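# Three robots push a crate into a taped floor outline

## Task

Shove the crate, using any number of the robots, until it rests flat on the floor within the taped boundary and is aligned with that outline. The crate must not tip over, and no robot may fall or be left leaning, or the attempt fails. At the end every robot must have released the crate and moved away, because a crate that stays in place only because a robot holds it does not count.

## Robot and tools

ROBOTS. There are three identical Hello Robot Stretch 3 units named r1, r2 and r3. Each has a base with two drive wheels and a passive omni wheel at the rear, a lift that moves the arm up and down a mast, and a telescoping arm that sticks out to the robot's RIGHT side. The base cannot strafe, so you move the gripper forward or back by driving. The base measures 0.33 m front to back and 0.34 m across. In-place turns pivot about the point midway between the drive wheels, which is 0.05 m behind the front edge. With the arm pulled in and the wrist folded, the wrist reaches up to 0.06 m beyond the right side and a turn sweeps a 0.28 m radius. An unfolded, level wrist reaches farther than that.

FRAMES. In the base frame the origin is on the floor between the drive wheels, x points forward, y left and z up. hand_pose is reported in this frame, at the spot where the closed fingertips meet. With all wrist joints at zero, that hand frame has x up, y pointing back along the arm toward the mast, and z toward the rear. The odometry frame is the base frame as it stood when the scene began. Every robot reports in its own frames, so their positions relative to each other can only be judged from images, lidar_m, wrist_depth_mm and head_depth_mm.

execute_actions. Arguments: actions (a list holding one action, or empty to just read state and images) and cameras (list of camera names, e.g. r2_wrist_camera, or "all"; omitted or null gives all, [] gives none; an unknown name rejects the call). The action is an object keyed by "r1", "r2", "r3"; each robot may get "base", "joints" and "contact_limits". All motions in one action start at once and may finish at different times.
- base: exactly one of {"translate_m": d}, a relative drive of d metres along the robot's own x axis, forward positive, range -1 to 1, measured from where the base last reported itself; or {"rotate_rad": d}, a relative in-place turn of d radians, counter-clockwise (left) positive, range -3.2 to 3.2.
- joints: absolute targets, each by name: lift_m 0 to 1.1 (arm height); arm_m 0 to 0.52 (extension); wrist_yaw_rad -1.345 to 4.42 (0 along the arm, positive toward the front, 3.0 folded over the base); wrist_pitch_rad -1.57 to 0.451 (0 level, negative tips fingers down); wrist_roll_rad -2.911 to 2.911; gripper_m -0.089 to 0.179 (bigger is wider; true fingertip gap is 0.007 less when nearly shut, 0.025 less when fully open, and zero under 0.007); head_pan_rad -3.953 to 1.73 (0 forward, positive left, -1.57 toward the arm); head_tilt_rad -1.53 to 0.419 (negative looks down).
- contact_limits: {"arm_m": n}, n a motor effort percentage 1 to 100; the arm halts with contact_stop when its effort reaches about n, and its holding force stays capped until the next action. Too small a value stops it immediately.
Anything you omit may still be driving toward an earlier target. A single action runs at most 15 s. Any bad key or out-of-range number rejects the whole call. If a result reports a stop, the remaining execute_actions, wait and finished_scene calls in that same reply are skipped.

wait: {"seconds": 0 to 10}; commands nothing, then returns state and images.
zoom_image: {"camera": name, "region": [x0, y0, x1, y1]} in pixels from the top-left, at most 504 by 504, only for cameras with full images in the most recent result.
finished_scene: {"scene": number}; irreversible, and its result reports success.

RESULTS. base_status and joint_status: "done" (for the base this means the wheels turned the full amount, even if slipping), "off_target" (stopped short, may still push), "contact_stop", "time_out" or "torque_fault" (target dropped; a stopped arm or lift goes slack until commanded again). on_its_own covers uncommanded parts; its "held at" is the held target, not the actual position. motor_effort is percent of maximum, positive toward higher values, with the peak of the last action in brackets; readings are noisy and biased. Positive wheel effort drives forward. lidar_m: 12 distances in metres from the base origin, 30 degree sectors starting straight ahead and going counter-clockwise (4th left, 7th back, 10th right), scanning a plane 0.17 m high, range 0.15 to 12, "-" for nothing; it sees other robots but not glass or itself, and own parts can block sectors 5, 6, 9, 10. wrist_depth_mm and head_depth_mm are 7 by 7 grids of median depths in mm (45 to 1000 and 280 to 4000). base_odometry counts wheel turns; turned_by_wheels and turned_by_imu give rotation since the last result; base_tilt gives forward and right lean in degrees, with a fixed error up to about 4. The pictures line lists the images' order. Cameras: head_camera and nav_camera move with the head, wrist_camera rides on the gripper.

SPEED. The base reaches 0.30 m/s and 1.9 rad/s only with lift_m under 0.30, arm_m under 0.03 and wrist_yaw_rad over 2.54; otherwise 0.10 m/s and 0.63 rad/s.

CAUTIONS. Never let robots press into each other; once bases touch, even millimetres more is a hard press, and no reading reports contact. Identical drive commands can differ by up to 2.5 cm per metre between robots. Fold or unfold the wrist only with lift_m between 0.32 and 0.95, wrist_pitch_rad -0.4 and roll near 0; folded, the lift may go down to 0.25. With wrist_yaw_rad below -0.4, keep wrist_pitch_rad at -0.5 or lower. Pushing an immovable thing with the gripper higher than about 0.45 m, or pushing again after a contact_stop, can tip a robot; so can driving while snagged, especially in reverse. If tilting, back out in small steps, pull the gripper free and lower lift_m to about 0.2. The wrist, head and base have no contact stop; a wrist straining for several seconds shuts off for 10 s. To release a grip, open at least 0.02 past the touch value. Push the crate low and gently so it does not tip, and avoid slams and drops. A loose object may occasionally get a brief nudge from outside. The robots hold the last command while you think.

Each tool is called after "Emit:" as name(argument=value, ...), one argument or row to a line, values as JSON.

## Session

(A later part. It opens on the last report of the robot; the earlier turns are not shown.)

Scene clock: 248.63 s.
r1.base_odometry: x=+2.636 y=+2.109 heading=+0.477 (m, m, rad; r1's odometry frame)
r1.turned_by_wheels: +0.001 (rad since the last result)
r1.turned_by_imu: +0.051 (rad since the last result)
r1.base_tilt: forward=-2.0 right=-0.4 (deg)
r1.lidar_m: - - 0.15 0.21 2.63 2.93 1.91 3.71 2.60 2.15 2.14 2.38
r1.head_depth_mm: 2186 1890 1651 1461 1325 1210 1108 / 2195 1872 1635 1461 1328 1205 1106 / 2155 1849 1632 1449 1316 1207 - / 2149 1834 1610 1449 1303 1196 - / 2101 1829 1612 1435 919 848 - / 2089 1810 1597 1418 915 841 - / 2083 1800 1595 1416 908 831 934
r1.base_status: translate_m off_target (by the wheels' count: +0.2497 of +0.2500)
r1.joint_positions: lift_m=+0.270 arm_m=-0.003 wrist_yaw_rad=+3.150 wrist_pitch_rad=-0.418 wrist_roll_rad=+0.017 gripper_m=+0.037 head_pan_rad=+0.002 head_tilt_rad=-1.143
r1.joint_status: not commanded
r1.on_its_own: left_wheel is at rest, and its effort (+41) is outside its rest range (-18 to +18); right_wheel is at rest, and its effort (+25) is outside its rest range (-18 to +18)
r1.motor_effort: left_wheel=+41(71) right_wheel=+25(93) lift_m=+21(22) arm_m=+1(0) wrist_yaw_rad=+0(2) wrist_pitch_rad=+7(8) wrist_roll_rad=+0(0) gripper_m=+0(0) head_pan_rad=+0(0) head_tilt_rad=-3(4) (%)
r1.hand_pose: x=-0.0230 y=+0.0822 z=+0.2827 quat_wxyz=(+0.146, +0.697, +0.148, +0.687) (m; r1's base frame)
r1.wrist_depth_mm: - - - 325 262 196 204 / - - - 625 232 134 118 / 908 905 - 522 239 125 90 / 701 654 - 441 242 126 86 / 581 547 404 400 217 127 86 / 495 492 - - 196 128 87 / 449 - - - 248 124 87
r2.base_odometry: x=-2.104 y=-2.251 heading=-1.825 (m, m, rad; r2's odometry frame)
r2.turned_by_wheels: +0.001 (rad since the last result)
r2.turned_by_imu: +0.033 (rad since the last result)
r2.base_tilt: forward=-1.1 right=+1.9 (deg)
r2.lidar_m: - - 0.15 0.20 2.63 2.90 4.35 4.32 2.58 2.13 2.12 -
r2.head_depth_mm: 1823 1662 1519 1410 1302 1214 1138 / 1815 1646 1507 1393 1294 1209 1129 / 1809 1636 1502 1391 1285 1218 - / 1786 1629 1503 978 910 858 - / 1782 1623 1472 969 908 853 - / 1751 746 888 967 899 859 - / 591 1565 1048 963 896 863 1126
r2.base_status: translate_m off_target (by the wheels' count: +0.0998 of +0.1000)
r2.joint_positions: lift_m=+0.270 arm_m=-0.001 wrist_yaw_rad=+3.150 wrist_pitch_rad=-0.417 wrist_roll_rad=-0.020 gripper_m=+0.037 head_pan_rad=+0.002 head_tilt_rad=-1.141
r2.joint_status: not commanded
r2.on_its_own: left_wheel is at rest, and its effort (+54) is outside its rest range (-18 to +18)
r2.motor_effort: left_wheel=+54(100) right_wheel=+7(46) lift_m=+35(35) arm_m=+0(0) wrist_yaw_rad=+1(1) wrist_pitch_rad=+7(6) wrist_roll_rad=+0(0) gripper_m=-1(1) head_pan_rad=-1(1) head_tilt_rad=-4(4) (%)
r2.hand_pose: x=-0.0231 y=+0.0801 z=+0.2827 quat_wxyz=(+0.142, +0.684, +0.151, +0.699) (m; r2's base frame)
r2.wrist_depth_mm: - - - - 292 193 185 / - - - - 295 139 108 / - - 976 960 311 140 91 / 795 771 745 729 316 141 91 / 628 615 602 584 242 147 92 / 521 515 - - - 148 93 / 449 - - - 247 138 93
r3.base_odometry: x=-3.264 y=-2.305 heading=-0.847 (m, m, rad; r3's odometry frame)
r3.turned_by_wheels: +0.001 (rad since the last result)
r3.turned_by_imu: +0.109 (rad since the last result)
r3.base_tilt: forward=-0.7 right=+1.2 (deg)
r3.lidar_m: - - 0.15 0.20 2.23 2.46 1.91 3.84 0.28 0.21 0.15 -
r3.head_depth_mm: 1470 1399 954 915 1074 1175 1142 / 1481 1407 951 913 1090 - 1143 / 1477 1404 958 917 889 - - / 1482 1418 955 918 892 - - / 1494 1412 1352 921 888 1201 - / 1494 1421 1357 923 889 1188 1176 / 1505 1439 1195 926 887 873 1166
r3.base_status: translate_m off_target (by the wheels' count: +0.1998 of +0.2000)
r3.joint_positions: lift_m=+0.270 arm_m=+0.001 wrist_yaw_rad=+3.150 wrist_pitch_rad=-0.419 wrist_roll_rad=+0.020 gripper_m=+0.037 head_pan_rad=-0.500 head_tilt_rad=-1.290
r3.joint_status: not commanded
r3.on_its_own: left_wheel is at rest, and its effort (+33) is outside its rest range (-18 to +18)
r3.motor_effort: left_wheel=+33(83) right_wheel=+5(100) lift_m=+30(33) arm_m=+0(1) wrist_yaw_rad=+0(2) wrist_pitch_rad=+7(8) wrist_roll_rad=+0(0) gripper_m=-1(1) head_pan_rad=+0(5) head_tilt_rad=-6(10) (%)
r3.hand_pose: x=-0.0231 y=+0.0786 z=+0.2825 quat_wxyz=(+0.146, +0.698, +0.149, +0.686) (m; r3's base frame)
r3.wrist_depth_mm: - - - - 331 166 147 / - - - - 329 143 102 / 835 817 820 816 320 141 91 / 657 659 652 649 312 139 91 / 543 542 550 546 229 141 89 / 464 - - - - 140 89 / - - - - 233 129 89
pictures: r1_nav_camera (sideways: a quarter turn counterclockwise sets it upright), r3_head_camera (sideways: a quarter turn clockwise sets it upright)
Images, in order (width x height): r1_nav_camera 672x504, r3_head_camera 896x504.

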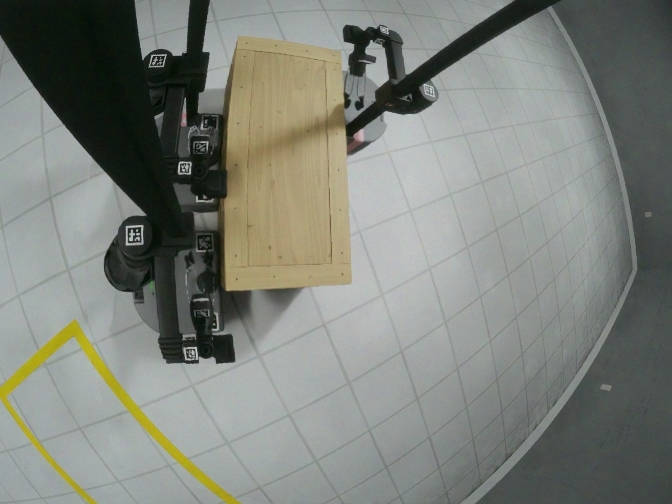

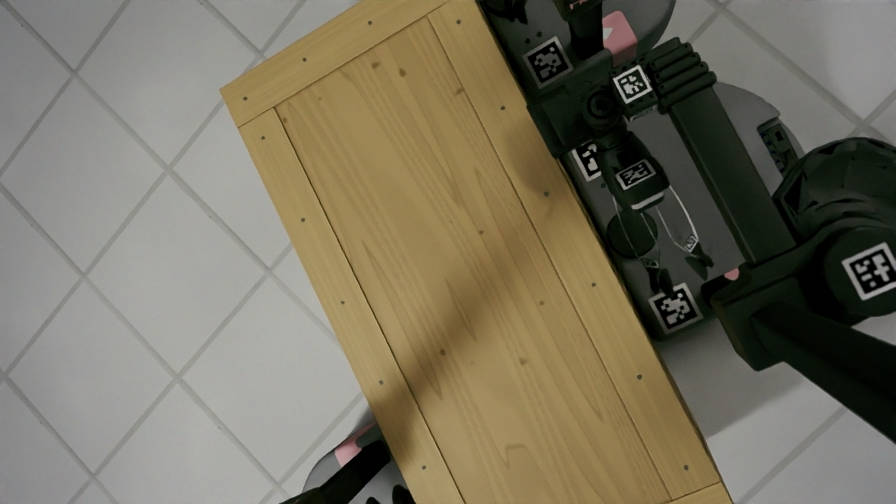

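Emit:
execute_actions(
  actions=[
    {"r1":{"base":{"translate_m":-0.005}},"r2":{"base":{"translate_m":-0.5},"joints":{"head_tilt_rad":-0.9}},"r3":{"base":{"translate_m":-0.005}}},
  ],
  cameras=[],
)

Emit:
execute_actions(
  actions=[
    {"r1":{"base":{"translate_m":0.25}},"r3":{"base":{"translate_m":0.2}}},
  ],
  cameras=["r3_head_camera","r1_nav_camera"],
)

Scene clock: 254.23 s.
r1.base_odometry: x=+2.632 y=+2.107 heading=+0.477 (m, m, rad; r1's odometry frame)
r1.turned_by_wheels: +0.000 (rad since the last result)
r1.turned_by_imu: +0.001 (rad since the last result)
r1.base_tilt: forward=-2.0 right=-0.4 (deg)
r1.lidar_m: - - 0.15 0.23 2.64 2.92 1.90 3.71 2.60 2.15 2.14 2.37
r1.head_depth_mm: 2223 1896 1659 1472 1327 1214 1107 / 2174 1879 1645 1454 1326 1204 1106 / 2143 1853 1640 1464 1311 1212 - / 2124 1842 1622 1445 1291 1189 - / 2116 1819 1618 1435 919 845 - / 2093 1803 1597 1433 913 843 - / 2099 1792 1572 1416 911 830 932
r1.base_status: done
r1.joint_positions: lift_m=+0.270 arm_m=-0.003 wrist_yaw_rad=+3.150 wrist_pitch_rad=-0.418 wrist_roll_rad=+0.017 gripper_m=+0.037 head_pan_rad=+0.002 head_tilt_rad=-1.143
r1.joint_status: not commanded
r1.motor_effort: left_wheel=+0(28) right_wheel=+0(18) lift_m=+21(21) arm_m=+0(1) wrist_yaw_rad=+0(1) wrist_pitch_rad=+7(7) wrist_roll_rad=+0(0) gripper_m=+0(0) head_pan_rad=+0(0) head_tilt_rad=-3(2) (%)
r1.hand_pose: x=-0.0230 y=+0.0822 z=+0.2827 quat_wxyz=(+0.146, +0.697, +0.148, +0.687) (m; r1's base frame)
r1.wrist_depth_mm: - - - 329 262 195 204 / - - - 671 243 139 118 / 907 892 - 525 257 134 95 / 708 662 - 439 257 134 92 / 603 556 402 398 231 136 92 / 496 494 - - 206 137 93 / 443 - - - 263 132 93
r2.base_odometry: x=-1.979 y=-1.767 heading=-1.825 (m, m, rad; r2's odometry frame)
r2.turned_by_wheels: +0.000 (rad since the last result)
r2.turned_by_imu: -0.001 (rad since the last result)
r2.base_tilt: forward=-1.1 right=+1.6 (deg)
r2.lidar_m: 0.55 0.57 0.78 2.46 2.46 2.69 3.89 3.85 2.82 2.31 2.29 2.53
r2.head_depth_mm: 2788 2243 1887 1626 1428 1270 1154 / 2735 2222 1869 1614 1421 1267 1142 / 2711 2202 1850 1605 1419 1263 1130 / 2660 2187 1833 1131 1157 1250 1133 / 2568 2098 1333 1123 1165 1252 1129 / 2531 1293 1541 1115 1161 1236 1125 / 2578 2127 1274 1108 1166 1235 1120
r2.base_status: done
r2.joint_positions: lift_m=+0.270 arm_m=-0.001 wrist_yaw_rad=+3.150 wrist_pitch_rad=-0.417 wrist_roll_rad=-0.020 gripper_m=+0.037 head_pan_rad=+0.002 head_tilt_rad=-0.901
r2.joint_status: all done
r2.motor_effort: left_wheel=+0(36) right_wheel=+0(5) lift_m=+35(35) arm_m=+0(0) wrist_yaw_rad=+0(0) wrist_pitch_rad=+6(6) wrist_roll_rad=+0(0) gripper_m=+0(0) head_pan_rad=-1(2) head_tilt_rad=+2(20) (%)
r2.hand_pose: x=-0.0231 y=+0.0801 z=+0.2827 quat_wxyz=(+0.142, +0.684, +0.151, +0.699) (m; r2's base frame)
r2.wrist_depth_mm: - - - - - - - / - - - - - - 702 / - - 971 950 921 896 703 / 789 763 750 718 711 697 640 / 630 618 602 590 592 558 547 / 522 514 - - - 479 466 / 446 - - - 418 410 405
r3.base_odometry: x=-3.267 y=-2.302 heading=-0.847 (m, m, rad; r3's odometry frame)
r3.turned_by_wheels: +0.000 (rad since the last result)
r3.turned_by_imu: -0.001 (rad since the last result)
r3.base_tilt: forward=-0.7 right=+1.2 (deg)
r3.lidar_m: - - 0.15 0.22 2.23 2.46 1.91 3.84 0.28 0.22 0.15 -
r3.head_depth_mm: 1459 1403 959 914 1071 1173 1142 / 1471 1405 954 913 1091 - 1149 / 1469 1405 956 920 888 - - / 1483 1409 956 923 886 - - / 1487 1417 1358 922 886 1205 - / 1483 1422 1359 924 888 1187 1170 / 1503 1422 1358 926 889 869 1157
r3.base_status: done
r3.joint_positions: lift_m=+0.270 arm_m=+0.001 wrist_yaw_rad=+3.150 wrist_pitch_rad=-0.419 wrist_roll_rad=+0.020 gripper_m=+0.037 head_pan_rad=-0.500 head_tilt_rad=-1.290
r3.joint_status: not commanded
r3.motor_effort: left_wheel=+0(18) right_wheel=+1(10) lift_m=+30(30) arm_m=+0(0) wrist_yaw_rad=-1(0) wrist_pitch_rad=+6(6) wrist_roll_rad=+0(0) gripper_m=-1(0) head_pan_rad=+0(0) head_tilt_rad=-7(7) (%)
r3.hand_pose: x=-0.0231 y=+0.0786 z=+0.2825 quat_wxyz=(+0.146, +0.698, +0.149, +0.686) (m; r3's base frame)
r3.wrist_depth_mm: - - - - 352 167 147 / - - - - 347 152 103 / 833 830 833 821 342 150 97 / 659 661 660 659 330 149 97 / 539 549 557 547 245 150 96 / 462 - - - - 149 95 / - - - - 249 138 95
pictures: none
No camera images: the call's "cameras" was empty. Leave "cameras" out to get every camera's image.

Scene clock: 257.90 s.
r1.base_odometry: x=+2.853 y=+2.222 heading=+0.478 (m, m, rad; r1's odometry frame)
r1.turned_by_wheels: +0.001 (rad since the last result)
r1.turned_by_imu: +0.035 (rad since the last result)
r1.base_tilt: forward=-2.1 right=-0.4 (deg)
r1.lidar_m: - - 0.15 0.21 2.64 2.99 1.93 3.73 2.53 2.13 2.12 2.41
r1.head_depth_mm: 2197 1896 1646 1476 1336 1211 1105 / 2175 1878 1647 1458 1319 1205 1108 / 2126 1857 1628 1446 1316 1210 - / 2133 1849 1627 1449 1273 1187 - / 2122 1834 1604 1427 919 845 - / 2102 1819 1595 1416 912 844 - / 2086 1796 1539 1417 911 839 940
r1.base_status: translate_m off_target (by the wheels' count: +0.2496 of +0.2500)
r1.joint_positions: lift_m=+0.270 arm_m=-0.003 wrist_yaw_rad=+3.149 wrist_pitch_rad=-0.418 wrist_roll_rad=+0.017 gripper_m=+0.037 head_pan_rad=+0.001 head_tilt_rad=-1.142
r1.joint_status: not commanded
r1.on_its_own: left_wheel is at rest, and its effort (+46) is outside its rest range (-18 to +18); right_wheel is at rest, and its effort (+31) is outside its rest range (-18 to +18)
r1.motor_effort: left_wheel=+46(65) right_wheel=+31(90) lift_m=+21(22) arm_m=+1(1) wrist_yaw_rad=+1(3) wrist_pitch_rad=+7(8) wrist_roll_rad=+0(0) gripper_m=+0(1) head_pan_rad=+0(0) head_tilt_rad=-3(3) (%)
r1.hand_pose: x=-0.0230 y=+0.0822 z=+0.2827 quat_wxyz=(+0.145, +0.697, +0.148, +0.687) (m; r1's base frame)
r1.wrist_depth_mm: - - - 345 263 195 204 / - - - 607 232 134 118 / 900 928 - 535 238 125 90 / 702 671 - 431 242 126 86 / 580 574 427 414 219 127 87 / 499 510 - - 198 127 87 / 441 - - - 248 124 87
r2.base_odometry: x=-1.979 y=-1.767 heading=-1.825 (m, m, rad; r2's odometry frame)
r2.turned_by_wheels: +0.000 (rad since the last result)
r2.turned_by_imu: -0.001 (rad since the last result)
r2.base_tilt: forward=-1.4 right=+1.9 (deg)
r2.lidar_m: 0.55 0.57 0.75 2.47 2.45 2.70 3.88 3.85 2.83 2.30 2.29 2.52
r2.head_depth_mm: 2786 2233 1889 1626 1424 1276 1151 / 2761 2200 1872 1610 1421 1266 1144 / 2700 2208 1852 1597 1419 1265 1140 / 2668 2182 1837 1131 1162 1254 1128 / 2594 2050 1322 1128 1154 1244 1126 / 2532 2019 1357 1116 1151 1239 1119 / 2590 2100 1261 1110 1143 1229 1116
r2.base_status: not commanded
r2.joint_positions: lift_m=+0.270 arm_m=-0.001 wrist_yaw_rad=+3.150 wrist_pitch_rad=-0.417 wrist_roll_rad=-0.020 gripper_m=+0.037 head_pan_rad=+0.002 head_tilt_rad=-0.901
r2.joint_status: not commanded
r2.motor_effort: left_wheel=+0(0) right_wheel=+0(0) lift_m=+34(34) arm_m=+0(0) wrist_yaw_rad=+0(0) wrist_pitch_rad=+6(6) wrist_roll_rad=+0(0) gripper_m=+0(0) head_pan_rad=-1(2) head_tilt_rad=+1(1) (%)
r2.hand_pose: x=-0.0231 y=+0.0801 z=+0.2827 quat_wxyz=(+0.142, +0.684, +0.151, +0.699) (m; r2's base frame)
r2.wrist_depth_mm: - - - - - - 665 / - - - - - - 678 / - - - 959 929 902 685 / 789 771 749 723 698 690 657 / 627 621 600 590 591 562 554 / 520 517 - - - 475 468 / 446 - - - 417 410 405
r3.base_odometry: x=-3.134 y=-2.451 heading=-0.846 (m, m, rad; r3's odometry frame)
r3.turned_by_wheels: +0.001 (rad since the last result)
r3.turned_by_imu: +0.033 (rad since the last result)
r3.base_tilt: forward=-0.7 right=+1.2 (deg)
r3.lidar_m: - - 0.15 0.20 2.22 2.50 1.92 3.84 0.30 0.21 0.15 -
r3.head_depth_mm: 1468 1399 951 918 1086 1176 1138 / 1473 1407 955 911 1096 - 1154 / 1470 1408 955 916 888 - - / 1492 1413 958 920 887 - - / 1489 1415 1354 920 888 1198 - / 1491 1419 1364 927 888 1193 1176 / 1481 1414 1367 926 893 868 1164
r3.base_status: translate_m off_target (by the wheels' count: +0.1998 of +0.2000)
r3.joint_positions: lift_m=+0.270 arm_m=+0.001 wrist_yaw_rad=+3.150 wrist_pitch_rad=-0.418 wrist_roll_rad=+0.020 gripper_m=+0.037 head_pan_rad=-0.499 head_tilt_rad=-1.290
r3.joint_status: not commanded
r3.on_its_own: left_wheel is at rest, and its effort (+39) is outside its rest range (-18 to +18)
r3.motor_effort: left_wheel=+39(85) right_wheel=+1(100) lift_m=+31(35) arm_m=+0(1) wrist_yaw_rad=+0(3) wrist_pitch_rad=+6(8) wrist_roll_rad=+0(0) gripper_m=+0(0) head_pan_rad=-1(1) head_tilt_rad=-6(9) (%)
r3.hand_pose: x=-0.0231 y=+0.0786 z=+0.2825 quat_wxyz=(+0.146, +0.698, +0.149, +0.686) (m; r3's base frame)
r3.wrist_depth_mm: - - - - 329 166 147 / - - - - 324 142 102 / 824 830 829 820 321 141 91 / 661 660 666 657 311 139 91 / 544 543 555 544 230 141 90 / 464 - - - - 140 89 / - - - - 233 130 89
pictures: r1_nav_camera (sideways: a quarter turn counterclockwise sets it upright), r3_head_camera (sideways: a quarter turn clockwise sets it upright)
Images, in order (width x height): r1_nav_camera 672x504, r3_head_camera 896x504.

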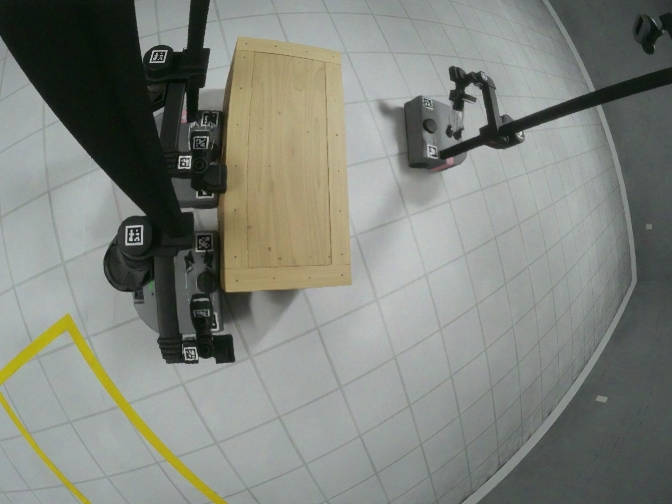

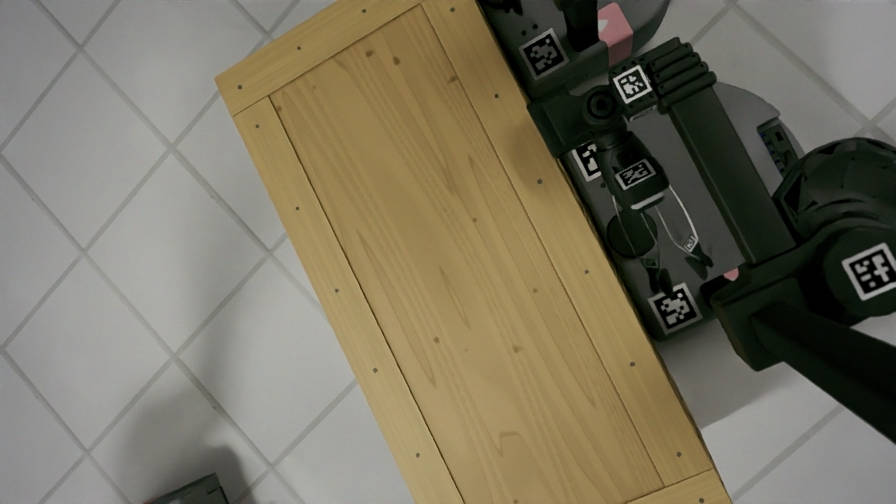

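Emit:
execute_actions(
  actions=[
    {"r1":{"base":{"translate_m":-0.004},"joints":{"lift_m":0.32}},"r3":{"base":{"translate_m":-0.004},"joints":{"lift_m":0.32}}},
  ],
  cameras=[],
)

Emit:
execute_actions(
  actions=[
    {"r1":{"base":{"translate_m":0.2}},"r3":{"base":{"translate_m":0.2}}},
  ],
  cameras=["r3_head_camera","r1_nav_camera"],
)

Scene clock: 262.43 s.
r1.base_odometry: x=+2.850 y=+2.220 heading=+0.478 (m, m, rad; r1's odometry frame)
r1.turned_by_wheels: +0.000 (rad since the last result)
r1.turned_by_imu: +0.001 (rad since the last result)
r1.base_tilt: forward=-2.0 right=-0.4 (deg)
r1.lidar_m: - - 0.15 0.23 2.64 2.99 1.92 3.71 2.53 2.13 2.13 2.40
r1.head_depth_mm: 2196 1882 1653 1469 1323 1212 1110 / 2180 1880 1647 1472 1333 1206 1109 / 2165 1861 1633 1452 1311 1201 - / 2117 1845 1620 1449 1280 1196 - / 2111 1822 1618 1431 923 843 - / 2079 1813 1596 1430 914 847 1105 / 2054 1800 1542 1414 911 840 956
r1.base_status: done
r1.joint_positions: lift_m=+0.320 arm_m=-0.003 wrist_yaw_rad=+3.150 wrist_pitch_rad=-0.418 wrist_roll_rad=+0.017 gripper_m=+0.037 head_pan_rad=+0.001 head_tilt_rad=-1.142
r1.joint_status: all done
r1.motor_effort: left_wheel=+1(33) right_wheel=+0(23) lift_m=+23(25) arm_m=+1(0) wrist_yaw_rad=+0(1) wrist_pitch_rad=+7(7) wrist_roll_rad=+0(0) gripper_m=+0(1) head_pan_rad=+0(0) head_tilt_rad=-3(4) (%)
r1.hand_pose: x=-0.0230 y=+0.0822 z=+0.3326 quat_wxyz=(+0.145, +0.697, +0.148, +0.687) (m; r1's base frame)
r1.wrist_depth_mm: - - - 360 465 458 451 / - - - 629 298 282 281 / - - - 654 244 197 201 / 794 799 - 518 250 154 154 / 667 643 436 439 228 137 127 / 547 549 - 473 207 134 107 / 489 505 - - 263 130 96
r2.base_odometry: x=-1.979 y=-1.767 heading=-1.825 (m, m, rad; r2's odometry frame)
r2.turned_by_wheels: +0.000 (rad since the last result)
r2.turned_by_imu: -0.001 (rad since the last result)
r2.base_tilt: forward=-1.2 right=+1.8 (deg)
r2.lidar_m: 0.55 0.57 0.75 2.47 2.45 2.70 3.88 3.85 2.82 2.31 2.29 2.53
r2.head_depth_mm: 2784 2249 1887 1625 1422 1277 1144 / 2723 2227 1862 1620 1418 1264 1146 / 2678 2202 1846 1601 1420 1262 1136 / 2673 2176 1834 1133 1154 1257 1131 / 2578 2054 1363 1125 1155 1252 1130 / 2532 1262 1336 1118 1149 1234 1120 / 2588 2098 1240 1107 1144 1228 1111
r2.base_status: not commanded
r2.joint_positions: lift_m=+0.270 arm_m=-0.001 wrist_yaw_rad=+3.150 wrist_pitch_rad=-0.417 wrist_roll_rad=-0.020 gripper_m=+0.037 head_pan_rad=+0.002 head_tilt_rad=-0.901
r2.joint_status: not commanded
r2.motor_effort: left_wheel=+0(0) right_wheel=+0(0) lift_m=+34(35) arm_m=+0(0) wrist_yaw_rad=+1(0) wrist_pitch_rad=+6(6) wrist_roll_rad=+0(0) gripper_m=+0(0) head_pan_rad=-2(1) head_tilt_rad=+1(0) (%)
r2.hand_pose: x=-0.0231 y=+0.0801 z=+0.2827 quat_wxyz=(+0.142, +0.684, +0.151, +0.699) (m; r2's base frame)
r2.wrist_depth_mm: - - - - - - 668 / - - - - - - 678 / - - 988 960 921 890 684 / 785 769 752 719 708 691 650 / 625 611 604 586 593 564 551 / 526 515 - - - 478 466 / 446 - - - 415 411 408
r3.base_odometry: x=-3.137 y=-2.448 heading=-0.846 (m, m, rad; r3's odometry frame)
r3.turned_by_wheels: +0.000 (rad since the last result)
r3.turned_by_imu: -0.001 (rad since the last result)
r3.base_tilt: forward=-0.7 right=+1.2 (deg)
r3.lidar_m: - - 0.15 0.22 2.22 2.49 1.91 3.85 0.30 0.22 0.15 -
r3.head_depth_mm: 1467 1396 948 919 1086 1174 1148 / 1472 1418 953 915 - - 1145 / 1469 1413 956 920 888 - - / 1473 1405 960 924 886 - - / 1482 1417 1361 926 887 1189 - / 1489 1420 1367 922 886 1192 1169 / 1485 1427 1371 928 890 873 1159
r3.base_status: done
r3.joint_positions: lift_m=+0.320 arm_m=+0.001 wrist_yaw_rad=+3.150 wrist_pitch_rad=-0.418 wrist_roll_rad=+0.020 gripper_m=+0.037 head_pan_rad=-0.499 head_tilt_rad=-1.290
r3.joint_status: all done
r3.motor_effort: left_wheel=+1(23) right_wheel=+1(10) lift_m=+37(37) arm_m=+0(0) wrist_yaw_rad=+0(0) wrist_pitch_rad=+6(6) wrist_roll_rad=+0(0) gripper_m=-1(0) head_pan_rad=-1(1) head_tilt_rad=-7(6) (%)
r3.hand_pose: x=-0.0231 y=+0.0786 z=+0.3323 quat_wxyz=(+0.146, +0.698, +0.149, +0.686) (m; r3's base frame)
r3.wrist_depth_mm: - - - - - - - / - - - - 336 235 239 / 928 948 924 919 335 176 173 / 738 736 740 733 326 149 137 / 611 607 611 610 242 145 113 / 524 518 - 535 237 144 99 / 456 - - - 263 133 94
pictures: none
No camera images: the call's "cameras" was empty. Leave "cameras" out to get every camera's image.

Scene clock: 267.13 s.
r1.base_odometry: x=+3.027 y=+2.313 heading=+0.479 (m, m, rad; r1's odometry frame)
r1.turned_by_wheels: +0.001 (rad since the last result)
r1.turned_by_imu: +0.026 (rad since the last result)
r1.base_tilt: forward=-1.9 right=-0.3 (deg)
r1.lidar_m: - - 0.15 0.21 2.65 3.04 1.94 3.73 2.48 2.13 2.12 2.44
r1.head_depth_mm: 2215 1893 1653 1474 1333 1211 1110 / 2180 1870 1646 1460 1318 1200 1106 / 2143 1849 1635 1462 1306 1201 - / 2142 1844 1628 1443 1271 1166 - / 2118 1825 1613 1445 914 843 - / 2097 1818 1601 1427 917 848 1110 / 2102 1790 1512 1420 910 843 961
r1.base_status: translate_m off_target (by the wheels' count: +0.1997 of +0.2000)
r1.joint_positions: lift_m=+0.320 arm_m=-0.003 wrist_yaw_rad=+3.150 wrist_pitch_rad=-0.418 wrist_roll_rad=+0.017 gripper_m=+0.037 head_pan_rad=+0.001 head_tilt_rad=-1.143
r1.joint_status: not commanded
r1.on_its_own: left_wheel is at rest, and its effort (+41) is outside its rest range (-18 to +18); right_wheel is at rest, and its effort (+37) is outside its rest range (-18 to +18)
r1.motor_effort: left_wheel=+41(65) right_wheel=+37(75) lift_m=+21(23) arm_m=+0(1) wrist_yaw_rad=+1(1) wrist_pitch_rad=+7(8) wrist_roll_rad=+0(0) gripper_m=+1(1) head_pan_rad=+0(0) head_tilt_rad=-4(3) (%)
r1.hand_pose: x=-0.0231 y=+0.0822 z=+0.3326 quat_wxyz=(+0.146, +0.697, +0.149, +0.687) (m; r1's base frame)
r1.wrist_depth_mm: - - - 343 467 464 454 / - - - 624 298 281 283 / - - - 632 234 198 202 / 808 785 - 528 236 154 154 / 670 636 435 439 219 136 126 / 553 556 - 477 192 128 107 / 486 500 - - 251 125 96
r2.base_odometry: x=-1.979 y=-1.767 heading=-1.825 (m, m, rad; r2's odometry frame)
r2.turned_by_wheels: +0.000 (rad since the last result)
r2.turned_by_imu: -0.001 (rad since the last result)
r2.base_tilt: forward=-1.2 right=+1.8 (deg)
r2.lidar_m: 0.55 0.56 0.74 2.46 2.45 2.70 3.89 3.85 2.83 2.30 2.29 2.53
r2.head_depth_mm: 2772 2241 1872 1631 1427 1273 1147 / 2744 2230 1879 1603 1430 1267 1136 / 2705 2211 1861 1608 1414 1260 1139 / 2688 2176 1843 1129 1157 1250 1135 / 2564 2052 1363 1125 1148 1250 1124 / 2535 1267 1560 1119 1142 1242 1119 / 2594 2120 1236 1109 1130 1239 1117
r2.base_status: not commanded
r2.joint_positions: lift_m=+0.270 arm_m=-0.001 wrist_yaw_rad=+3.150 wrist_pitch_rad=-0.417 wrist_roll_rad=-0.020 gripper_m=+0.037 head_pan_rad=+0.002 head_tilt_rad=-0.901
r2.joint_status: not commanded
r2.motor_effort: left_wheel=+0(0) right_wheel=+0(0) lift_m=+34(34) arm_m=+0(0) wrist_yaw_rad=+0(0) wrist_pitch_rad=+6(6) wrist_roll_rad=+0(0) gripper_m=+0(1) head_pan_rad=-1(1) head_tilt_rad=+1(2) (%)
r2.hand_pose: x=-0.0231 y=+0.0801 z=+0.2827 quat_wxyz=(+0.142, +0.684, +0.151, +0.699) (m; r2's base frame)
r2.wrist_depth_mm: - - - - - - 652 / - - - - - - 663 / - - 999 961 925 891 676 / 789 771 752 728 707 694 643 / 630 614 607 581 593 564 550 / 522 518 - - - 475 470 / 445 - - - 416 413 404
r3.base_odometry: x=-3.004 y=-2.598 heading=-0.846 (m, m, rad; r3's odometry frame)
r3.turned_by_wheels: +0.000 (rad since the last result)
r3.turned_by_imu: +0.026 (rad since the last result)
r3.base_tilt: forward=-0.8 right=+1.3 (deg)
r3.lidar_m: - - 0.15 0.21 2.22 2.54 1.92 3.85 0.30 0.21 0.15 -
r3.head_depth_mm: 1469 1393 950 918 1085 1171 1144 / 1482 1396 952 915 - - 1148 / 1473 1416 958 923 889 - - / 1478 1413 963 918 884 - - / 1494 1412 1357 923 889 1198 - / 1496 1416 1363 924 887 1185 1164 / 1497 1409 1365 927 888 871 1161
r3.base_status: translate_m off_target (by the wheels' count: +0.1998 of +0.2000)
r3.joint_positions: lift_m=+0.320 arm_m=+0.001 wrist_yaw_rad=+3.150 wrist_pitch_rad=-0.419 wrist_roll_rad=+0.020 gripper_m=+0.037 head_pan_rad=-0.500 head_tilt_rad=-1.289
r3.joint_status: not commanded
r3.on_its_own: right_wheel is at rest, and its effort (+35) is outside its rest range (-18 to +18)
r3.motor_effort: left_wheel=+16(90) right_wheel=+35(100) lift_m=+30(36) arm_m=+0(0) wrist_yaw_rad=+0(2) wrist_pitch_rad=+6(8) wrist_roll_rad=+0(0) gripper_m=-1(0) head_pan_rad=+0(1) head_tilt_rad=-7(8) (%)
r3.hand_pose: x=-0.0232 y=+0.0786 z=+0.3325 quat_wxyz=(+0.146, +0.698, +0.149, +0.686) (m; r3's base frame)
r3.wrist_depth_mm: - - - - - - - / - - - - 324 236 240 / 930 923 926 911 317 173 177 / 741 733 729 734 313 150 137 / 611 607 607 610 231 138 113 / 519 520 - 536 226 137 99 / 454 - - - 251 126 89
pictures: r1_nav_camera (sideways: a quarter turn counterclockwise sets it upright), r3_head_camera (sideways: a quarter turn clockwise sets it upright)
Images, in order (width x height): r1_nav_camera 672x504, r3_head_camera 896x504.

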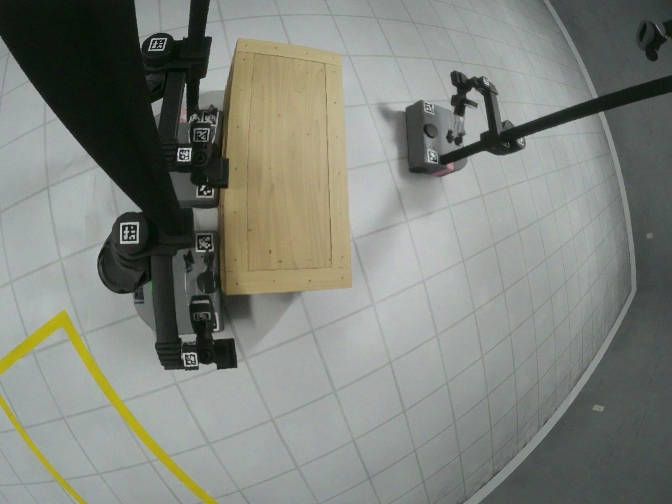

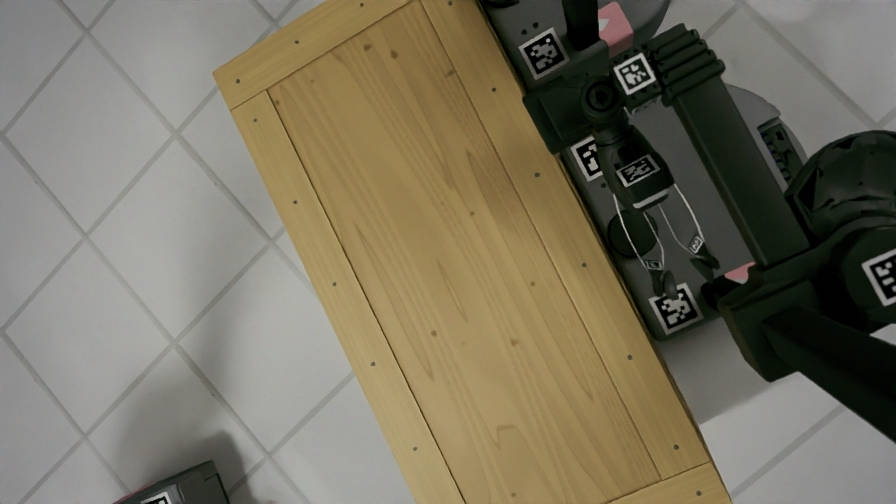

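Emit:
execute_actions(
  actions=[
    {"r1":{"base":{"translate_m":-0.015},"joints":{"lift_m":0.27}},"r3":{"base":{"translate_m":-0.004},"joints":{"lift_m":0.27}},"r2":{"base":{"rotate_rad":-0.65},"joints":{"head_tilt_rad":-1.15}}},
  ],
  cameras=[],
)

Emit:
execute_actions(
  actions=[
    {"r1":{"base":{"rotate_rad":0.2}},"r2":{"base":{"translate_m":0.33}}},
  ],
  cameras=[],
)

Emit:
execute_actions(
  actions=[
    {"r1":{"base":{"translate_m":0.16}},"r3":{"base":{"translate_m":0.16}},"r2":{"base":{"rotate_rad":0.92}}},
  ],
  cameras=["r3_head_camera","r1_nav_camera","r2_head_camera"],
)

Scene clock: 285.53 s.
r1.base_odometry: x=+3.014 y=+2.306 heading=+0.479 (m, m, rad; r1's odometry frame)
r1.turned_by_wheels: +0.000 (rad since the last result)
r1.turned_by_imu: +0.001 (rad since the last result)
r1.base_tilt: forward=-1.9 right=-0.3 (deg)
r1.lidar_m: - - 0.15 0.27 2.64 3.03 1.93 3.73 2.49 2.13 2.13 2.44
r1.head_depth_mm: 2201 1880 1657 1475 1323 1218 1108 / 2183 1883 1628 1470 1321 1211 1107 / 2148 1832 1632 1452 1323 1205 - / 2119 1840 1622 1443 1271 1170 - / 2109 1812 1613 1447 921 844 - / 2088 1825 1595 1422 915 848 - / 2077 1773 1465 1418 910 841 946
r1.base_status: done
r1.joint_positions: lift_m=+0.270 arm_m=-0.003 wrist_yaw_rad=+3.150 wrist_pitch_rad=-0.418 wrist_roll_rad=+0.017 gripper_m=+0.037 head_pan_rad=+0.001 head_tilt_rad=-1.143
r1.joint_status: all done
r1.motor_effort: left_wheel=+0(33) right_wheel=+0(34) lift_m=+19(17) arm_m=+0(1) wrist_yaw_rad=+0(0) wrist_pitch_rad=+7(7) wrist_roll_rad=+0(0) gripper_m=+0(1) head_pan_rad=+0(0) head_tilt_rad=-3(2) (%)
r1.hand_pose: x=-0.0231 y=+0.0822 z=+0.2828 quat_wxyz=(+0.146, +0.697, +0.149, +0.687) (m; r1's base frame)
r1.wrist_depth_mm: - - - 336 276 194 204 / - - - 752 278 150 118 / 927 938 - 557 288 151 104 / 742 662 - 436 290 152 104 / 581 565 449 420 262 155 104 / 498 506 - - 235 157 105 / 435 - - - 296 153 105
r2.base_odometry: x=-1.979 y=-1.767 heading=-2.475 (m, m, rad; r2's odometry frame)
r2.turned_by_wheels: -0.650 (rad since the last result)
r2.turned_by_imu: -0.659 (rad since the last result)
r2.base_tilt: forward=-1.1 right=+1.8 (deg)
r2.lidar_m: 2.41 0.55 0.55 0.67 2.51 2.45 2.58 3.63 3.86 3.11 2.33 2.30
r2.head_depth_mm: 1844 1663 1528 1407 1305 1216 1136 / 1822 1655 1510 1399 1295 1215 1131 / 1805 1649 1512 1385 1289 1213 - / 1796 1634 1494 1377 1291 1205 - / 1796 1619 1492 1379 1275 1207 - / 1776 1613 1480 1366 1271 1191 - / 1760 1601 1472 1141 1262 1183 1124
r2.base_status: done
r2.joint_positions: lift_m=+0.270 arm_m=-0.001 wrist_yaw_rad=+3.150 wrist_pitch_rad=-0.417 wrist_roll_rad=-0.020 gripper_m=+0.037 head_pan_rad=+0.002 head_tilt_rad=-1.136
r2.joint_status: all done
r2.motor_effort: left_wheel=+2(13) right_wheel=-2(4) lift_m=+35(35) arm_m=+0(0) wrist_yaw_rad=+1(0) wrist_pitch_rad=+6(6) wrist_roll_rad=+0(0) gripper_m=-1(0) head_pan_rad=-1(1) head_tilt_rad=-6(26) (%)
r2.hand_pose: x=-0.0231 y=+0.0801 z=+0.2827 quat_wxyz=(+0.142, +0.684, +0.151, +0.699) (m; r2's base frame)
r2.wrist_depth_mm: - - - - 652 529 441 / - - - - 702 559 467 / - - 995 919 755 594 485 / 789 771 752 728 709 625 513 / 623 622 605 582 593 559 525 / 523 512 - - - 473 468 / 447 - - - 418 410 406
r3.base_odometry: x=-3.007 y=-2.595 heading=-0.846 (m, m, rad; r3's odometry frame)
r3.turned_by_wheels: +0.000 (rad since the last result)
r3.turned_by_imu: +0.000 (rad since the last result)
r3.base_tilt: forward=-0.7 right=+1.2 (deg)
r3.lidar_m: - - 0.15 0.22 2.22 2.53 1.92 3.87 0.30 0.22 0.15 -
r3.head_depth_mm: 1460 1394 948 919 1087 1183 1142 / 1478 1406 949 914 1098 - 1145 / 1477 1418 952 916 890 - - / 1492 1414 960 920 886 - - / 1483 1425 1358 927 885 1201 - / 1487 1422 1364 925 885 1187 1169 / 1493 1323 1365 929 893 871 1156
r3.base_status: done
r3.joint_positions: lift_m=+0.270 arm_m=+0.001 wrist_yaw_rad=+3.150 wrist_pitch_rad=-0.419 wrist_roll_rad=+0.020 gripper_m=+0.037 head_pan_rad=-0.500 head_tilt_rad=-1.289
r3.joint_status: all done
r3.motor_effort: left_wheel=+0(12) right_wheel=+1(26) lift_m=+24(25) arm_m=+0(0) wrist_yaw_rad=-1(0) wrist_pitch_rad=+7(6) wrist_roll_rad=+0(0) gripper_m=+0(0) head_pan_rad=+0(0) head_tilt_rad=-6(7) (%)
r3.hand_pose: x=-0.0232 y=+0.0786 z=+0.2828 quat_wxyz=(+0.146, +0.698, +0.149, +0.686) (m; r3's base frame)
r3.wrist_depth_mm: - - - - - 167 147 / - - - - 341 151 102 / 813 816 814 829 337 148 96 / 662 657 655 651 327 147 96 / 547 544 556 539 243 149 95 / 463 - - - - 147 94 / - - - - 245 136 94
pictures: none
No camera images: the call's "cameras" was empty. Leave "cameras" out to get every camera's image.

Scene clock: 288.30 s.
r1.base_odometry: x=+3.014 y=+2.306 heading=+0.679 (m, m, rad; r1's odometry frame)
r1.turned_by_wheels: +0.200 (rad since the last result)
r1.turned_by_imu: +0.201 (rad since the last result)
r1.base_tilt: forward=-1.9 right=-0.3 (deg)
r1.lidar_m: - - 0.15 0.41 2.69 1.93 3.73 3.29 2.26 2.13 2.17 2.80
r1.head_depth_mm: 2189 1889 1652 1486 1336 1214 1109 / 2186 1859 1636 1458 1325 1205 1100 / 2152 1859 1634 1458 1311 1206 - / 2154 1850 1630 1443 938 872 - / 2112 1815 1622 1440 922 857 - / 2082 1813 1603 1424 913 864 - / 2072 1802 1507 996 908 850 977
r1.base_status: done
r1.joint_positions: lift_m=+0.270 arm_m=-0.003 wrist_yaw_rad=+3.150 wrist_pitch_rad=-0.418 wrist_roll_rad=+0.017 gripper_m=+0.037 head_pan_rad=+0.001 head_tilt_rad=-1.143
r1.joint_status: not commanded
r1.motor_effort: left_wheel=-1(6) right_wheel=+3(9) lift_m=+19(18) arm_m=+1(1) wrist_yaw_rad=+0(0) wrist_pitch_rad=+7(7) wrist_roll_rad=+0(0) gripper_m=+0(0) head_pan_rad=+0(0) head_tilt_rad=-2(3) (%)
r1.hand_pose: x=-0.0231 y=+0.0822 z=+0.2828 quat_wxyz=(+0.146, +0.697, +0.149, +0.687) (m; r1's base frame)
r1.wrist_depth_mm: - - - - 365 242 195 / - - - - 675 209 130 / 910 909 - 562 501 202 121 / 704 706 - 439 423 199 118 / 576 581 580 431 400 194 116 / 497 504 - - 319 187 114 / 442 - - - 417 173 112
r2.base_odometry: x=-2.238 y=-1.971 heading=-2.475 (m, m, rad; r2's odometry frame)
r2.turned_by_wheels: +0.000 (rad since the last result)
r2.turned_by_imu: +0.000 (rad since the last result)
r2.base_tilt: forward=-1.0 right=+1.8 (deg)
r2.lidar_m: 2.12 2.99 0.31 0.37 0.70 2.72 2.86 4.02 4.02 2.75 2.07 2.02
r2.head_depth_mm: 1830 1664 1526 1411 1298 1217 1135 / 1818 1652 1518 1397 1291 1216 1134 / 1821 1647 1505 1394 1287 1215 - / 1796 1625 1499 1388 1284 1210 - / 1781 1622 1490 1375 1279 1205 - / 1766 1618 1476 1369 1274 1194 - / 1759 1596 1470 1357 1265 1167 1127
r2.base_status: done
r2.joint_positions: lift_m=+0.270 arm_m=-0.001 wrist_yaw_rad=+3.150 wrist_pitch_rad=-0.417 wrist_roll_rad=-0.020 gripper_m=+0.037 head_pan_rad=+0.002 head_tilt_rad=-1.137
r2.joint_status: not commanded
r2.motor_effort: left_wheel=+2(15) right_wheel=-2(5) lift_m=+35(35) arm_m=+0(0) wrist_yaw_rad=+0(0) wrist_pitch_rad=+7(6) wrist_roll_rad=+0(0) gripper_m=+0(1) head_pan_rad=-1(1) head_tilt_rad=-6(6) (%)
r2.hand_pose: x=-0.0231 y=+0.0801 z=+0.2827 quat_wxyz=(+0.142, +0.684, +0.151, +0.699) (m; r2's base frame)
r2.wrist_depth_mm: - - - 489 379 306 289 / - - - 535 410 325 371 / - - 990 582 440 344 497 / 792 780 746 643 472 380 621 / 625 618 601 583 482 428 550 / 522 512 - - - 462 466 / 447 - - - 416 410 405
r3.base_odometry: x=-3.007 y=-2.595 heading=-0.846 (m, m, rad; r3's odometry frame)
r3.turned_by_wheels: +0.000 (rad since the last result)
r3.turned_by_imu: +0.000 (rad since the last result)
r3.base_tilt: forward=-0.8 right=+1.2 (deg)
r3.lidar_m: - - 0.15 0.22 2.22 2.53 1.92 3.86 0.32 0.22 0.15 -
r3.head_depth_mm: 1465 1399 948 916 1092 1180 1145 / 1472 1407 955 918 1141 - 1146 / 1488 1414 954 917 887 - - / 1488 1415 957 920 892 - - / 1488 1423 1348 922 885 1201 - / 1488 1431 1361 925 891 1183 1172 / 1497 1425 1369 928 891 871 1156
r3.base_status: not commanded
r3.joint_positions: lift_m=+0.270 arm_m=+0.001 wrist_yaw_rad=+3.150 wrist_pitch_rad=-0.419 wrist_roll_rad=+0.020 gripper_m=+0.037 head_pan_rad=-0.500 head_tilt_rad=-1.289
r3.joint_status: not commanded
r3.motor_effort: left_wheel=+1(1) right_wheel=+1(1) lift_m=+24(24) arm_m=+0(0) wrist_yaw_rad=-1(0) wrist_pitch_rad=+6(6) wrist_roll_rad=+0(0) gripper_m=+0(0) head_pan_rad=+0(0) head_tilt_rad=-8(7) (%)
r3.hand_pose: x=-0.0232 y=+0.0786 z=+0.2828 quat_wxyz=(+0.146, +0.698, +0.149, +0.686) (m; r3's base frame)
r3.wrist_depth_mm: - - - - - 167 148 / - - - - 341 151 102 / 824 823 822 826 338 149 96 / 656 656 656 660 331 147 95 / 541 538 554 549 243 149 95 / 466 - - - - 147 94 / - - - - 246 136 94
pictures: none
No camera images: the call's "cameras" was empty. Leave "cameras" out to get every camera's image.

Scene clock: 291.20 s.
r1.base_odometry: x=+3.137 y=+2.406 heading=+0.679 (m, m, rad; r1's odometry frame)
r1.turned_by_wheels: +0.001 (rad since the last result)
r1.turned_by_imu: -0.191 (rad since the last result)
r1.base_tilt: forward=-2.1 right=-0.5 (deg)
r1.lidar_m: - - 0.15 0.21 2.65 3.05 1.95 3.75 2.48 2.13 2.12 2.45
r1.head_depth_mm: 2167 1877 1658 1481 1322 1212 1110 / 2174 1877 1643 1479 1316 1203 1104 / 2155 1862 1647 1460 1313 1207 - / 2125 1859 1610 1449 1278 1170 - / 2089 1835 1606 1436 921 844 - / 2094 1818 1599 1437 914 847 - / 2080 1803 1590 1422 909 841 941
r1.base_status: translate_m off_target (by the wheels' count: +0.1597 of +0.1600)
r1.joint_positions: lift_m=+0.270 arm_m=-0.003 wrist_yaw_rad=+3.150 wrist_pitch_rad=-0.418 wrist_roll_rad=+0.017 gripper_m=+0.037 head_pan_rad=+0.001 head_tilt_rad=-1.143
r1.joint_status: not commanded
r1.on_its_own: left_wheel is at rest, and its effort (+41) is outside its rest range (-18 to +18); right_wheel is at rest, and its effort (+35) is outside its rest range (-18 to +18)
r1.motor_effort: left_wheel=+41(72) right_wheel=+35(64) lift_m=+22(23) arm_m=+1(0) wrist_yaw_rad=+0(2) wrist_pitch_rad=+7(8) wrist_roll_rad=+0(0) gripper_m=+1(0) head_pan_rad=+0(0) head_tilt_rad=-4(4) (%)
r1.hand_pose: x=-0.0231 y=+0.0822 z=+0.2827 quat_wxyz=(+0.145, +0.697, +0.148, +0.687) (m; r1's base frame)
r1.wrist_depth_mm: - - - 356 264 196 204 / - - - 614 232 133 118 / 935 922 - 529 238 126 90 / 700 666 - 437 245 126 86 / 584 566 432 421 220 127 87 / 504 513 - - 197 131 87 / 438 - - - 252 126 88
r2.base_odometry: x=-2.238 y=-1.971 heading=-1.555 (m, m, rad; r2's odometry frame)
r2.turned_by_wheels: +0.920 (rad since the last result)
r2.turned_by_imu: +0.930 (rad since the last result)
r2.base_tilt: forward=-1.2 right=+1.8 (deg)
r2.lidar_m: 0.31 0.34 0.55 2.72 2.77 3.57 4.03 3.14 2.12 2.01 2.05 2.64
r2.head_depth_mm: 1839 1673 1526 1414 1303 1215 1141 / 1823 1652 1515 1393 1298 1210 1130 / 1818 1642 1506 1385 1294 1219 - / 1802 1633 1131 1341 1279 1211 - / 1002 1168 1053 977 1241 1200 - / 1714 1374 1046 980 1251 1198 - / 1765 1133 1041 983 1246 1182 1129
r2.base_status: done
r2.joint_positions: lift_m=+0.270 arm_m=-0.001 wrist_yaw_rad=+3.150 wrist_pitch_rad=-0.417 wrist_roll_rad=-0.020 gripper_m=+0.037 head_pan_rad=+0.002 head_tilt_rad=-1.137
r2.joint_status: not commanded
r2.motor_effort: left_wheel=-3(12) right_wheel=+1(7) lift_m=+35(35) arm_m=+0(1) wrist_yaw_rad=+1(1) wrist_pitch_rad=+6(6) wrist_roll_rad=+0(0) gripper_m=+0(0) head_pan_rad=-1(1) head_tilt_rad=-5(6) (%)
r2.hand_pose: x=-0.0231 y=+0.0801 z=+0.2827 quat_wxyz=(+0.142, +0.684, +0.151, +0.699) (m; r2's base frame)
r2.wrist_depth_mm: - - - - - - 540 / - - - - - - 533 / - - 984 958 922 844 525 / 782 771 751 725 714 691 512 / 629 611 605 584 593 567 500 / 523 515 - - - 477 452 / 448 - - - 417 411 406
r3.base_odometry: x=-2.901 y=-2.714 heading=-0.845 (m, m, rad; r3's odometry frame)
r3.turned_by_wheels: +0.001 (rad since the last result)
r3.turned_by_imu: +0.009 (rad since the last result)
r3.base_tilt: forward=-0.8 right=+1.3 (deg)
r3.lidar_m: - - 0.15 0.20 2.22 2.54 1.93 3.86 0.30 0.21 0.15 -
r3.head_depth_mm: 1464 1398 952 914 1083 1183 1143 / 1476 1405 957 915 1100 - 1145 / 1488 1414 956 915 890 - - / 1485 1401 961 919 884 - - / 1489 1409 1358 925 884 1199 - / 1488 1422 1361 924 890 1191 1168 / 1493 1426 1360 926 890 866 1158
r3.base_status: translate_m off_target (by the wheels' count: +0.1596 of +0.1600)
r3.joint_positions: lift_m=+0.270 arm_m=+0.001 wrist_yaw_rad=+3.150 wrist_pitch_rad=-0.419 wrist_roll_rad=+0.020 gripper_m=+0.037 head_pan_rad=-0.499 head_tilt_rad=-1.289
r3.joint_status: not commanded
r3.on_its_own: left_wheel is at rest, and its effort (+51) is outside its rest range (-18 to +18); right_wheel is at rest, and its effort (+53) is outside its rest range (-18 to +18)
r3.motor_effort: left_wheel=+51(80) right_wheel=+53(99) lift_m=+30(39) arm_m=+0(1) wrist_yaw_rad=+0(3) wrist_pitch_rad=+7(8) wrist_roll_rad=+0(0) gripper_m=-1(0) head_pan_rad=-2(2) head_tilt_rad=-7(8) (%)
r3.hand_pose: x=-0.0231 y=+0.0786 z=+0.2825 quat_wxyz=(+0.146, +0.698, +0.149, +0.686) (m; r3's base frame)
r3.wrist_depth_mm: - - - - 330 166 147 / - - - - 324 143 102 / 818 838 833 826 320 141 91 / 651 661 662 653 313 139 91 / 547 547 552 537 230 141 90 / 462 - - - - 140 89 / - - - - 234 129 89
pictures: r1_nav_camera (sideways: a quarter turn counterclockwise sets it upright), r2_head_camera (sideways: a quarter turn clockwise sets it upright), r3_head_camera (sideways: a quarter turn clockwise sets it upright)
Images, in order (width x height): r1_nav_camera 672x504, r2_head_camera 896x504, r3_head_camera 896x504.

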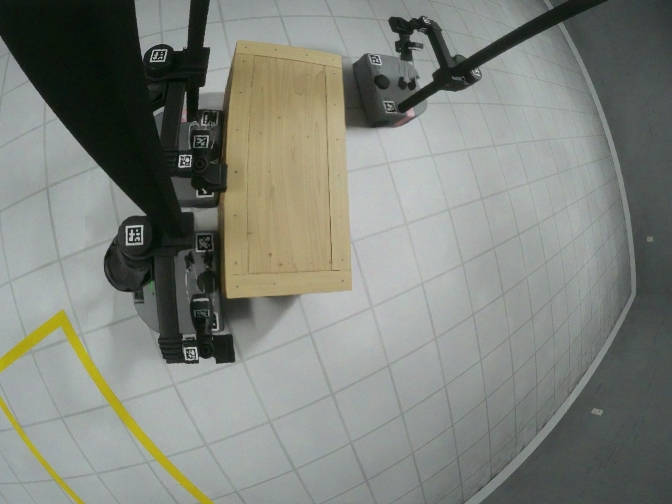

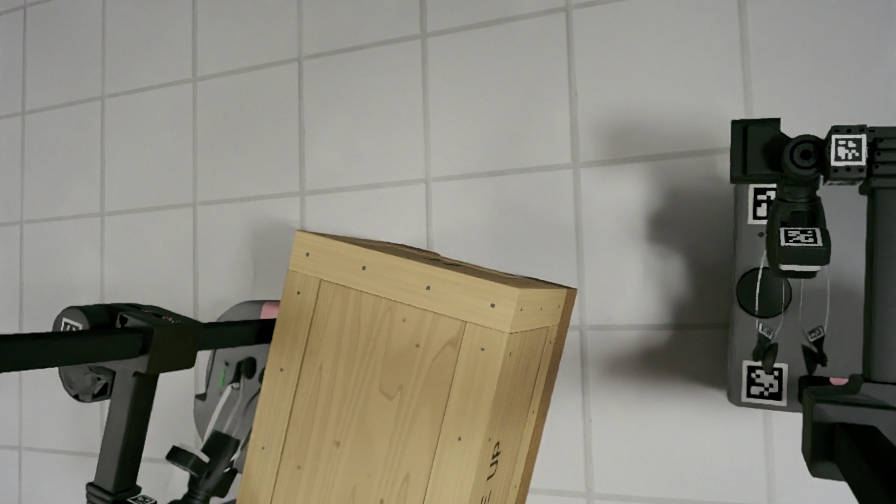

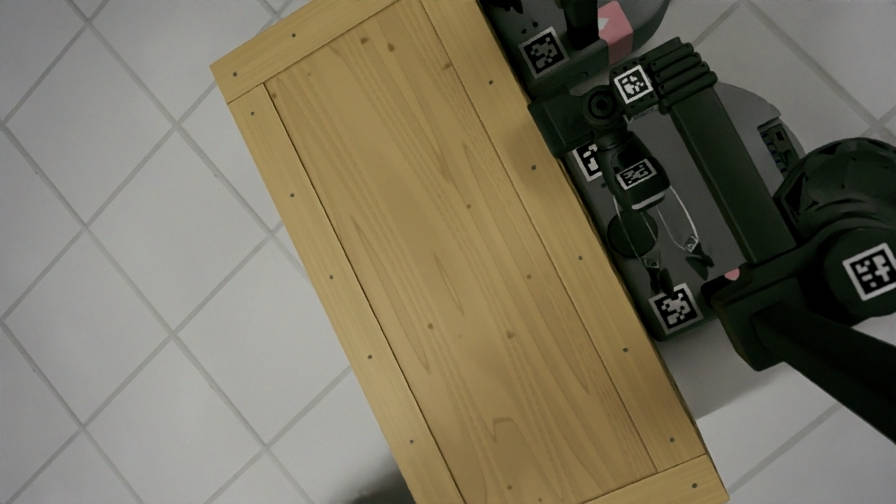

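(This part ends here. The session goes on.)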